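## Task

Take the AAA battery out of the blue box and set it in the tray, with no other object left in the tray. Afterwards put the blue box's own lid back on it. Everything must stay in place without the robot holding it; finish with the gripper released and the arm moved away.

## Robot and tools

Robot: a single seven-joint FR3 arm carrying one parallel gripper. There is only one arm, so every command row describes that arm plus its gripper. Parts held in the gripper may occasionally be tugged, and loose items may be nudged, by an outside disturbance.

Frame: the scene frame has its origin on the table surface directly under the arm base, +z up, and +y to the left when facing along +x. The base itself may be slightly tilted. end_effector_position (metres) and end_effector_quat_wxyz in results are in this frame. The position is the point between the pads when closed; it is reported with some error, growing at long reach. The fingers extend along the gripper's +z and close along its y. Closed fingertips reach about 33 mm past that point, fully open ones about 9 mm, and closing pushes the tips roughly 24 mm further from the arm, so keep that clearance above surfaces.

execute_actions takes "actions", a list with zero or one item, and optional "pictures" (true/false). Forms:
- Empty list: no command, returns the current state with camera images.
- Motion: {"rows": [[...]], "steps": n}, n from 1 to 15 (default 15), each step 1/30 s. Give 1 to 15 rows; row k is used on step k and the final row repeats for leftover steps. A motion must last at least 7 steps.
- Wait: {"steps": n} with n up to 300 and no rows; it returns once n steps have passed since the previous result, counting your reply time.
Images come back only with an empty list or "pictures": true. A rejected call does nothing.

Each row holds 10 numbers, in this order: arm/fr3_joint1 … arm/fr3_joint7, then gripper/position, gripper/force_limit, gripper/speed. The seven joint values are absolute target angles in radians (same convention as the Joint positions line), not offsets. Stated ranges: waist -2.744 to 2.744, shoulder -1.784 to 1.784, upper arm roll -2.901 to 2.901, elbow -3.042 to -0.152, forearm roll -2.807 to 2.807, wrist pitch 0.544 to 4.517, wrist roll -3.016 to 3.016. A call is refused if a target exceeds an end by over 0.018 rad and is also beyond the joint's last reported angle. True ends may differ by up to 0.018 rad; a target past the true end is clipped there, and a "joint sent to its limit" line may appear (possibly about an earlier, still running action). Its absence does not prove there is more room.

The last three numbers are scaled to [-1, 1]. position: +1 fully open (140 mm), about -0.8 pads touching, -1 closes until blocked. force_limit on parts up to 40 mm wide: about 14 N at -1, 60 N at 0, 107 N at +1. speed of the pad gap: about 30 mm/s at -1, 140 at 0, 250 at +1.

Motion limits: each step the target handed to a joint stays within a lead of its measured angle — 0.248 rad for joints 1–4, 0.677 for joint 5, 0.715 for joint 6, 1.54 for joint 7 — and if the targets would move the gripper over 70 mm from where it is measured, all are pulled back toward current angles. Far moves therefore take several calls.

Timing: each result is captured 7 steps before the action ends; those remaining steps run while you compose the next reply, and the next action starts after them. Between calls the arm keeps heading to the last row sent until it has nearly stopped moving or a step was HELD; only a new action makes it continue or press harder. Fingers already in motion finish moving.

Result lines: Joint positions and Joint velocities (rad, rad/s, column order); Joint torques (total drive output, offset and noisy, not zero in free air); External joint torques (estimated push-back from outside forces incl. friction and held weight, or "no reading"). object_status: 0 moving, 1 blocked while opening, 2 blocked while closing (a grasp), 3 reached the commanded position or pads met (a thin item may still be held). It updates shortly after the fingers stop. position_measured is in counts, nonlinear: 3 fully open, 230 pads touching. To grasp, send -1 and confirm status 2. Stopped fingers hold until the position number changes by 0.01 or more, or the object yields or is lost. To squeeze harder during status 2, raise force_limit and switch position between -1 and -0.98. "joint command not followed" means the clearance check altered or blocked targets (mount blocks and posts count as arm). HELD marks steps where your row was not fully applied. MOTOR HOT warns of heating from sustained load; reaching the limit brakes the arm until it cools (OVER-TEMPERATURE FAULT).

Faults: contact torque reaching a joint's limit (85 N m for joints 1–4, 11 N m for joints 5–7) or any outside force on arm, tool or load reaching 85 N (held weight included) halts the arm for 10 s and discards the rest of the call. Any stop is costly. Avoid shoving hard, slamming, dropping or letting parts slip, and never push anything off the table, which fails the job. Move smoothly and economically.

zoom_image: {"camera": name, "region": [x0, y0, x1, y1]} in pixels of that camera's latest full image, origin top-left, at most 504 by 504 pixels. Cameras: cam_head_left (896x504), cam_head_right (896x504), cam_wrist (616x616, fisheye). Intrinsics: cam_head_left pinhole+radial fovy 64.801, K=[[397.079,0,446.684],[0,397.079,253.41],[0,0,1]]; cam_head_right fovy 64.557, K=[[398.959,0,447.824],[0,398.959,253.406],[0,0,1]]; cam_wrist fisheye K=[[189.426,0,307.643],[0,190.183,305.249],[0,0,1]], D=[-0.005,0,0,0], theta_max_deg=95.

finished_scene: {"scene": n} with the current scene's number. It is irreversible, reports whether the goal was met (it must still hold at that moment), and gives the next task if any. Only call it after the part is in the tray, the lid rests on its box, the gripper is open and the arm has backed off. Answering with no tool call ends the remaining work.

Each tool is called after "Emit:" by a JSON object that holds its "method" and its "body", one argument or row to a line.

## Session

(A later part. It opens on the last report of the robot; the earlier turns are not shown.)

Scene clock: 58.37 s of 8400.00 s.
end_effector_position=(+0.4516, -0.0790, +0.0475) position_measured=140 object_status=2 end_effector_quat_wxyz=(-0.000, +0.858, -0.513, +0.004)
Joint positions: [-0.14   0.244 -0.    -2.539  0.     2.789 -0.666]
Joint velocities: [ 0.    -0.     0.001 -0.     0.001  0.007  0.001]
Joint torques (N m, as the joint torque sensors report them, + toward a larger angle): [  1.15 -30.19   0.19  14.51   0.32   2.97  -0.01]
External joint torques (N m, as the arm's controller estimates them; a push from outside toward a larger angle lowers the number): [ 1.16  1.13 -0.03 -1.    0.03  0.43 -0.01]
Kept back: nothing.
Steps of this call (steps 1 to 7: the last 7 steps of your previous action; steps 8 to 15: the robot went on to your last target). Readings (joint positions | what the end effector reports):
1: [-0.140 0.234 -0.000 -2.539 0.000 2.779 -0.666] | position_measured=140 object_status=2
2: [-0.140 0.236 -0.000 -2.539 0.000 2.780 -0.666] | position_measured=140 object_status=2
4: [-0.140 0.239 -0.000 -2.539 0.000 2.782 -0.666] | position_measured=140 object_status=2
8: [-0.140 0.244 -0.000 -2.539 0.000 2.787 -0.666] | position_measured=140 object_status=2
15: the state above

In again. Lower to seat, release, lift.

Emit:
{"method": "execute_actions", "body": {
  "actions": [
    {"rows":[[-0.138,0.249,0,-2.538,0,2.794,-0.665,-1,-0.3,0.3],[-0.138,0.249,0,-2.538,0,2.794,-0.665,-1,-0.3,0.3],[-0.138,0.252,0,-2.537,0,2.796,-0.665,-1,-0.3,0.3],[-0.138,0.252,0,-2.537,0,2.796,-0.665,-1,-0.3,0.3],[-0.138,0.255,0,-2.537,0,2.798,-0.665,-1,-0.3,0.3],[-0.138,0.256,0,-2.537,0,2.799,-0.665,-1,-0.3,0.3],[-0.138,0.259,0,-2.537,0,2.801,-0.665,-1,-0.3,0.3],[-0.138,0.262,0,-2.537,0,2.802,-0.665,-1,-0.3,0.3],[-0.138,0.265,0,-2.537,0,2.803,-0.665,-1,-0.3,0.3],[-0.138,0.27,0,-2.537,0,2.804,-0.665,-1,-0.3,0.3]],"steps":15}
  ]
}}

Emit:
{"method": "execute_actions", "body": {
  "actions": [
    {"rows":[[-0.138,0.27,0,-2.537,0,2.804,-0.665,-1,-0.3,0.3],[-0.138,0.27,0,-2.537,0,2.804,-0.665,-1,-0.3,0.3],[-0.138,0.27,0,-2.537,0,2.804,-0.665,-1,-0.3,0.3],[-0.138,0.262,0,-2.536,0,2.802,-0.665,0.25,-0.3,0.3]],"steps":15}
  ]
}}

Emit:
{"method": "execute_actions", "body": {
  "actions": [
    {"rows":[[-0.138,0.258,0,-2.536,0,2.8,-0.665,0.25,-0.3,0.3],[-0.138,0.258,0,-2.536,0,2.8,-0.665,0.25,-0.3,0.3],[-0.138,0.258,0,-2.536,0,2.8,-0.665,0.25,-0.3,0.3],[-0.138,0.258,0,-2.536,0,2.8,-0.665,0.25,-0.3,0.3],[-0.138,0.258,0,-2.536,0,2.8,-0.665,0.25,-0.3,0.3],[-0.138,0.24,0,-2.536,0,2.78,-0.665,0.25,-0.3,0.3],[-0.138,0.2,0,-2.536,0,2.74,-0.665,0.25,-0.3,0.3],[-0.138,0.15,0,-2.536,0,2.69,-0.665,0.25,-0.3,0.3],[-0.138,0.1,0,-2.536,0,2.64,-0.665,0.25,-0.3,0.3],[-0.138,0.05,0,-2.536,0,2.59,-0.665,0.25,-0.3,0.3],[-0.138,-0.05,0,-2.536,0,2.49,-0.665,0.25,-0.3,0.3]],"steps":15}
  ]
}}

Emit:
{"method": "execute_actions", "body": {
  "actions": [
    {"steps":20}
  ],
  "pictures": true
}}

Emit:
{"method": "zoom_image", "body": {
  "camera": "cam_head_left",
  "region": [410,180,490,250]
}}

Emit:
{"method": "zoom_image", "body": {
  "camera": "cam_wrist",
  "region": [260,240,370,340]
}}

Scene clock: 59.47 s of 8400.00 s.
end_effector_position=(+0.4505, -0.0788, +0.0440) position_measured=140 object_status=2 end_effector_quat_wxyz=(+0.000, +0.858, -0.513, +0.003)
Joint positions: [-0.14   0.254 -0.    -2.538  0.     2.795 -0.666]
Joint velocities: [ 0.     0.002 -0.001  0.017 -0.     0.021 -0.001]
Joint torques (N m, as the joint torque sensors report them, + toward a larger angle): [  1.19 -26.1    0.38  14.47   0.26   3.3   -0.01]
External joint torques (N m, as the arm's controller estimates them; a push from outside toward a larger angle lowers the number): [ 1.28  6.69  0.22 -2.41 -0.04  0.13 -0.01]
Steps of this call (steps 1 to 15: the robot went on to your last target; steps 16 to 25: nothing new was sent; steps 26 to 33: the first 8 steps of this action). Readings (joint positions | what the end effector reports):
26: [-0.140 0.245 -0.000 -2.539 0.000 2.791 -0.666] | position_measured=140 object_status=2
27: [-0.140 0.245 -0.000 -2.539 0.000 2.791 -0.666] | position_measured=140 object_status=2
29: [-0.140 0.248 -0.000 -2.539 0.000 2.792 -0.666] | position_measured=140 object_status=2
33: the state above

Scene clock: 59.97 s of 8400.00 s.
end_effector_position=(+0.4526, -0.0792, +0.0429) position_measured=105 object_status=0 end_effector_quat_wxyz=(-0.001, +0.858, -0.513, +0.005)
Joint positions: [-0.14   0.26  -0.    -2.535  0.     2.801 -0.666]
Joint velocities: [ 0.     0.014 -0.002 -0.001  0.002  0.     0.001]
Joint torques (N m, as the joint torque sensors report them, + toward a larger angle): [  1.12 -30.96  -0.08  13.67   0.28   2.7   -0.06]
External joint torques (N m, as the arm's controller estimates them; a push from outside toward a larger angle lowers the number): [ 1.22  1.01 -0.23 -1.82 -0.01  0.11 -0.06]
Steps of this call (steps 1 to 7: the last 7 steps of your previous action; steps 8 to 15: the first 8 steps of this action). Readings (joint positions | what the end effector reports):
8: [-0.140 0.257 -0.000 -2.535 0.000 2.801 -0.666] | position_measured=140 object_status=2
9: [-0.140 0.257 -0.000 -2.535 0.000 2.801 -0.666] | position_measured=140 object_status=2
11: [-0.140 0.257 -0.000 -2.535 0.000 2.801 -0.666] | position_measured=140 object_status=0
15: the state above

Scene clock: 60.47 s of 8400.00 s.
end_effector_position=(+0.4512, -0.0789, +0.0531) position_measured=98 object_status=3 end_effector_quat_wxyz=(+0.000, +0.858, -0.513, +0.003)
Joint positions: [-0.14   0.228 -0.    -2.54   0.     2.772 -0.666]
Joint velocities: [ 0.001 -0.753 -0.    -0.081  0.    -0.548 -0.   ]
Joint torques (N m, as the joint torque sensors report them, + toward a larger angle): [  1.01 -40.88  -0.28  20.39   0.32   3.9   -0.06]
External joint torques (N m, as the arm's controller estimates them; a push from outside toward a larger angle lowers the number): [ 0.91 -0.2  -0.63 -3.48  0.04 -0.39 -0.06]
Steps of this call (steps 1 to 7: the last 7 steps of your previous action; steps 8 to 15: the first 8 steps of this action). Readings (joint positions | what the end effector reports):
8: [-0.140 0.260 -0.000 -2.535 0.000 2.801 -0.666] | position_measured=98 object_status=0
9: [-0.140 0.260 -0.000 -2.535 0.000 2.801 -0.666] | position_measured=98 object_status=3
11: [-0.140 0.260 -0.000 -2.535 0.000 2.801 -0.666] | position_measured=98 object_status=3
15: the state above

Scene clock: 61.13 s of 8400.00 s.
end_effector_position=(+0.4526, -0.0788, +0.1590) position_measured=98 object_status=3 end_effector_quat_wxyz=(-0.002, +0.858, -0.513, +0.009)
Joint positions: [-0.14  -0.051 -0.    -2.534  0.     2.5   -0.666]
Joint velocities: [-0.001  0.001  0.001 -0.001 -0.001 -0.043  0.001]
Joint torques (N m, as the joint torque sensors report them, + toward a larger angle): [  2.04 -25.65   0.15  18.42   0.47   2.24  -0.02]
External joint torques (N m, as the arm's controller estimates them; a push from outside toward a larger angle lowers the number): [ 2.11  0.42  0.26 -1.78 -0.04 -0.34 -0.02]
Kept back: nothing.
Steps of this call (steps 1 to 7: the last 7 steps of your previous action; steps 8 to 20: the robot went on to your last target). Readings (joint positions | what the end effector reports):
1: [-0.140 0.197 -0.000 -2.542 0.000 2.748 -0.666] | position_measured=98 object_status=3
2: [-0.140 0.158 -0.000 -2.542 0.000 2.721 -0.666] | position_measured=98 object_status=3
4: [-0.140 0.057 -0.000 -2.541 0.000 2.651 -0.666] | position_measured=98 object_status=3
8: [-0.140 -0.046 -0.000 -2.528 0.000 2.570 -0.666] | position_measured=98 object_status=3
20: the state above

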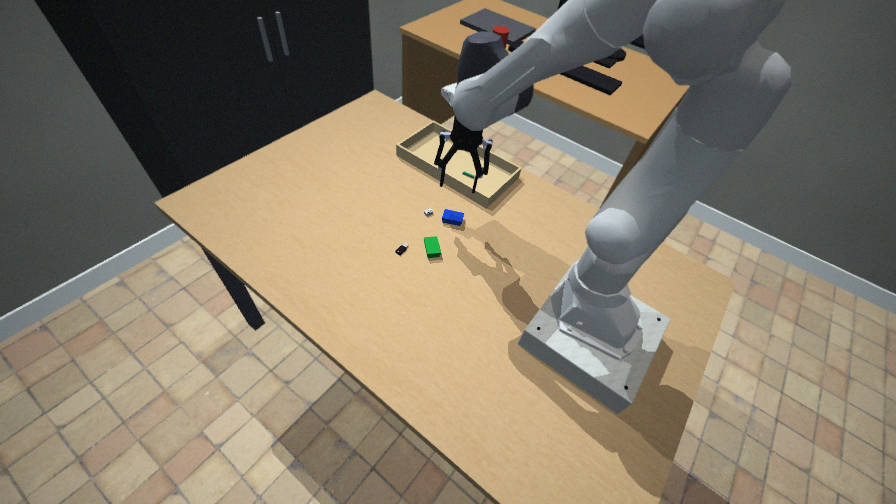

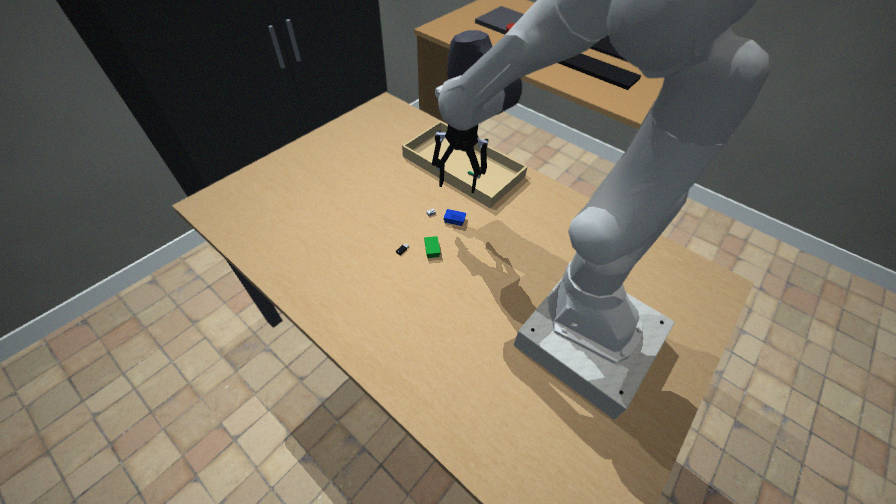

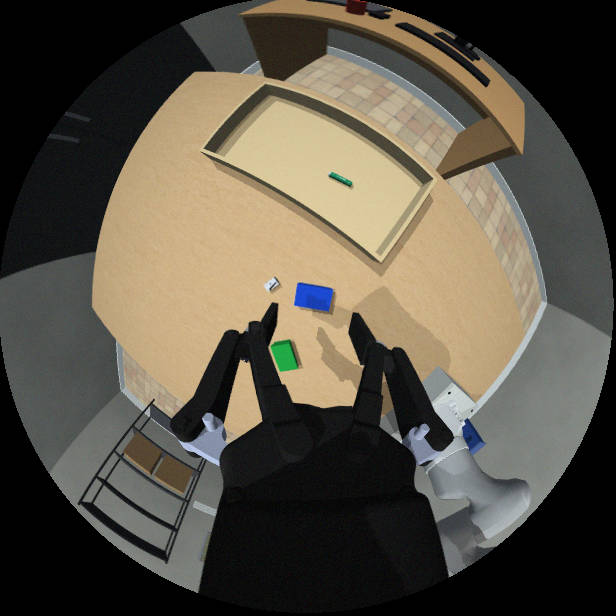

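Region (410, 180, 490, 250) of cam_head_left's 896x504 image, scaled by 6.300, with more detail than that image has; it fills the top 441 rows of this view, and the rest is white.

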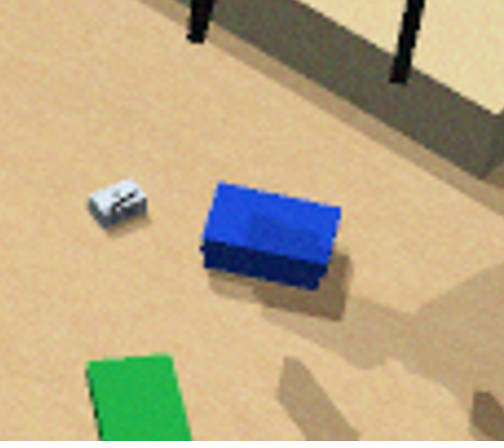

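Region (260, 240, 370, 340) of cam_wrist's 616x616 image, scaled by 4.582, with more detail than that image has; it fills the top 458 rows of this view, and the rest is white.

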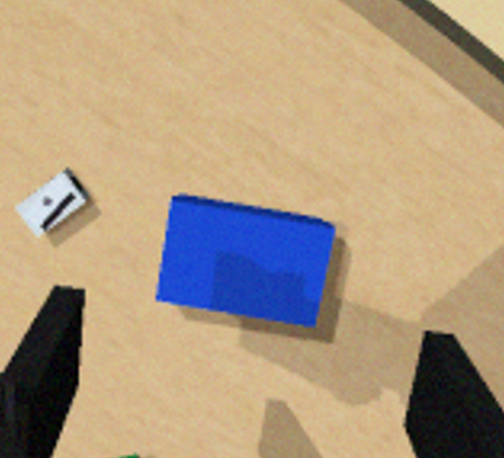

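Emit:
{"method": "finished_scene", "body": {
  "scene": 2
}}

The scene is finished: the task was done.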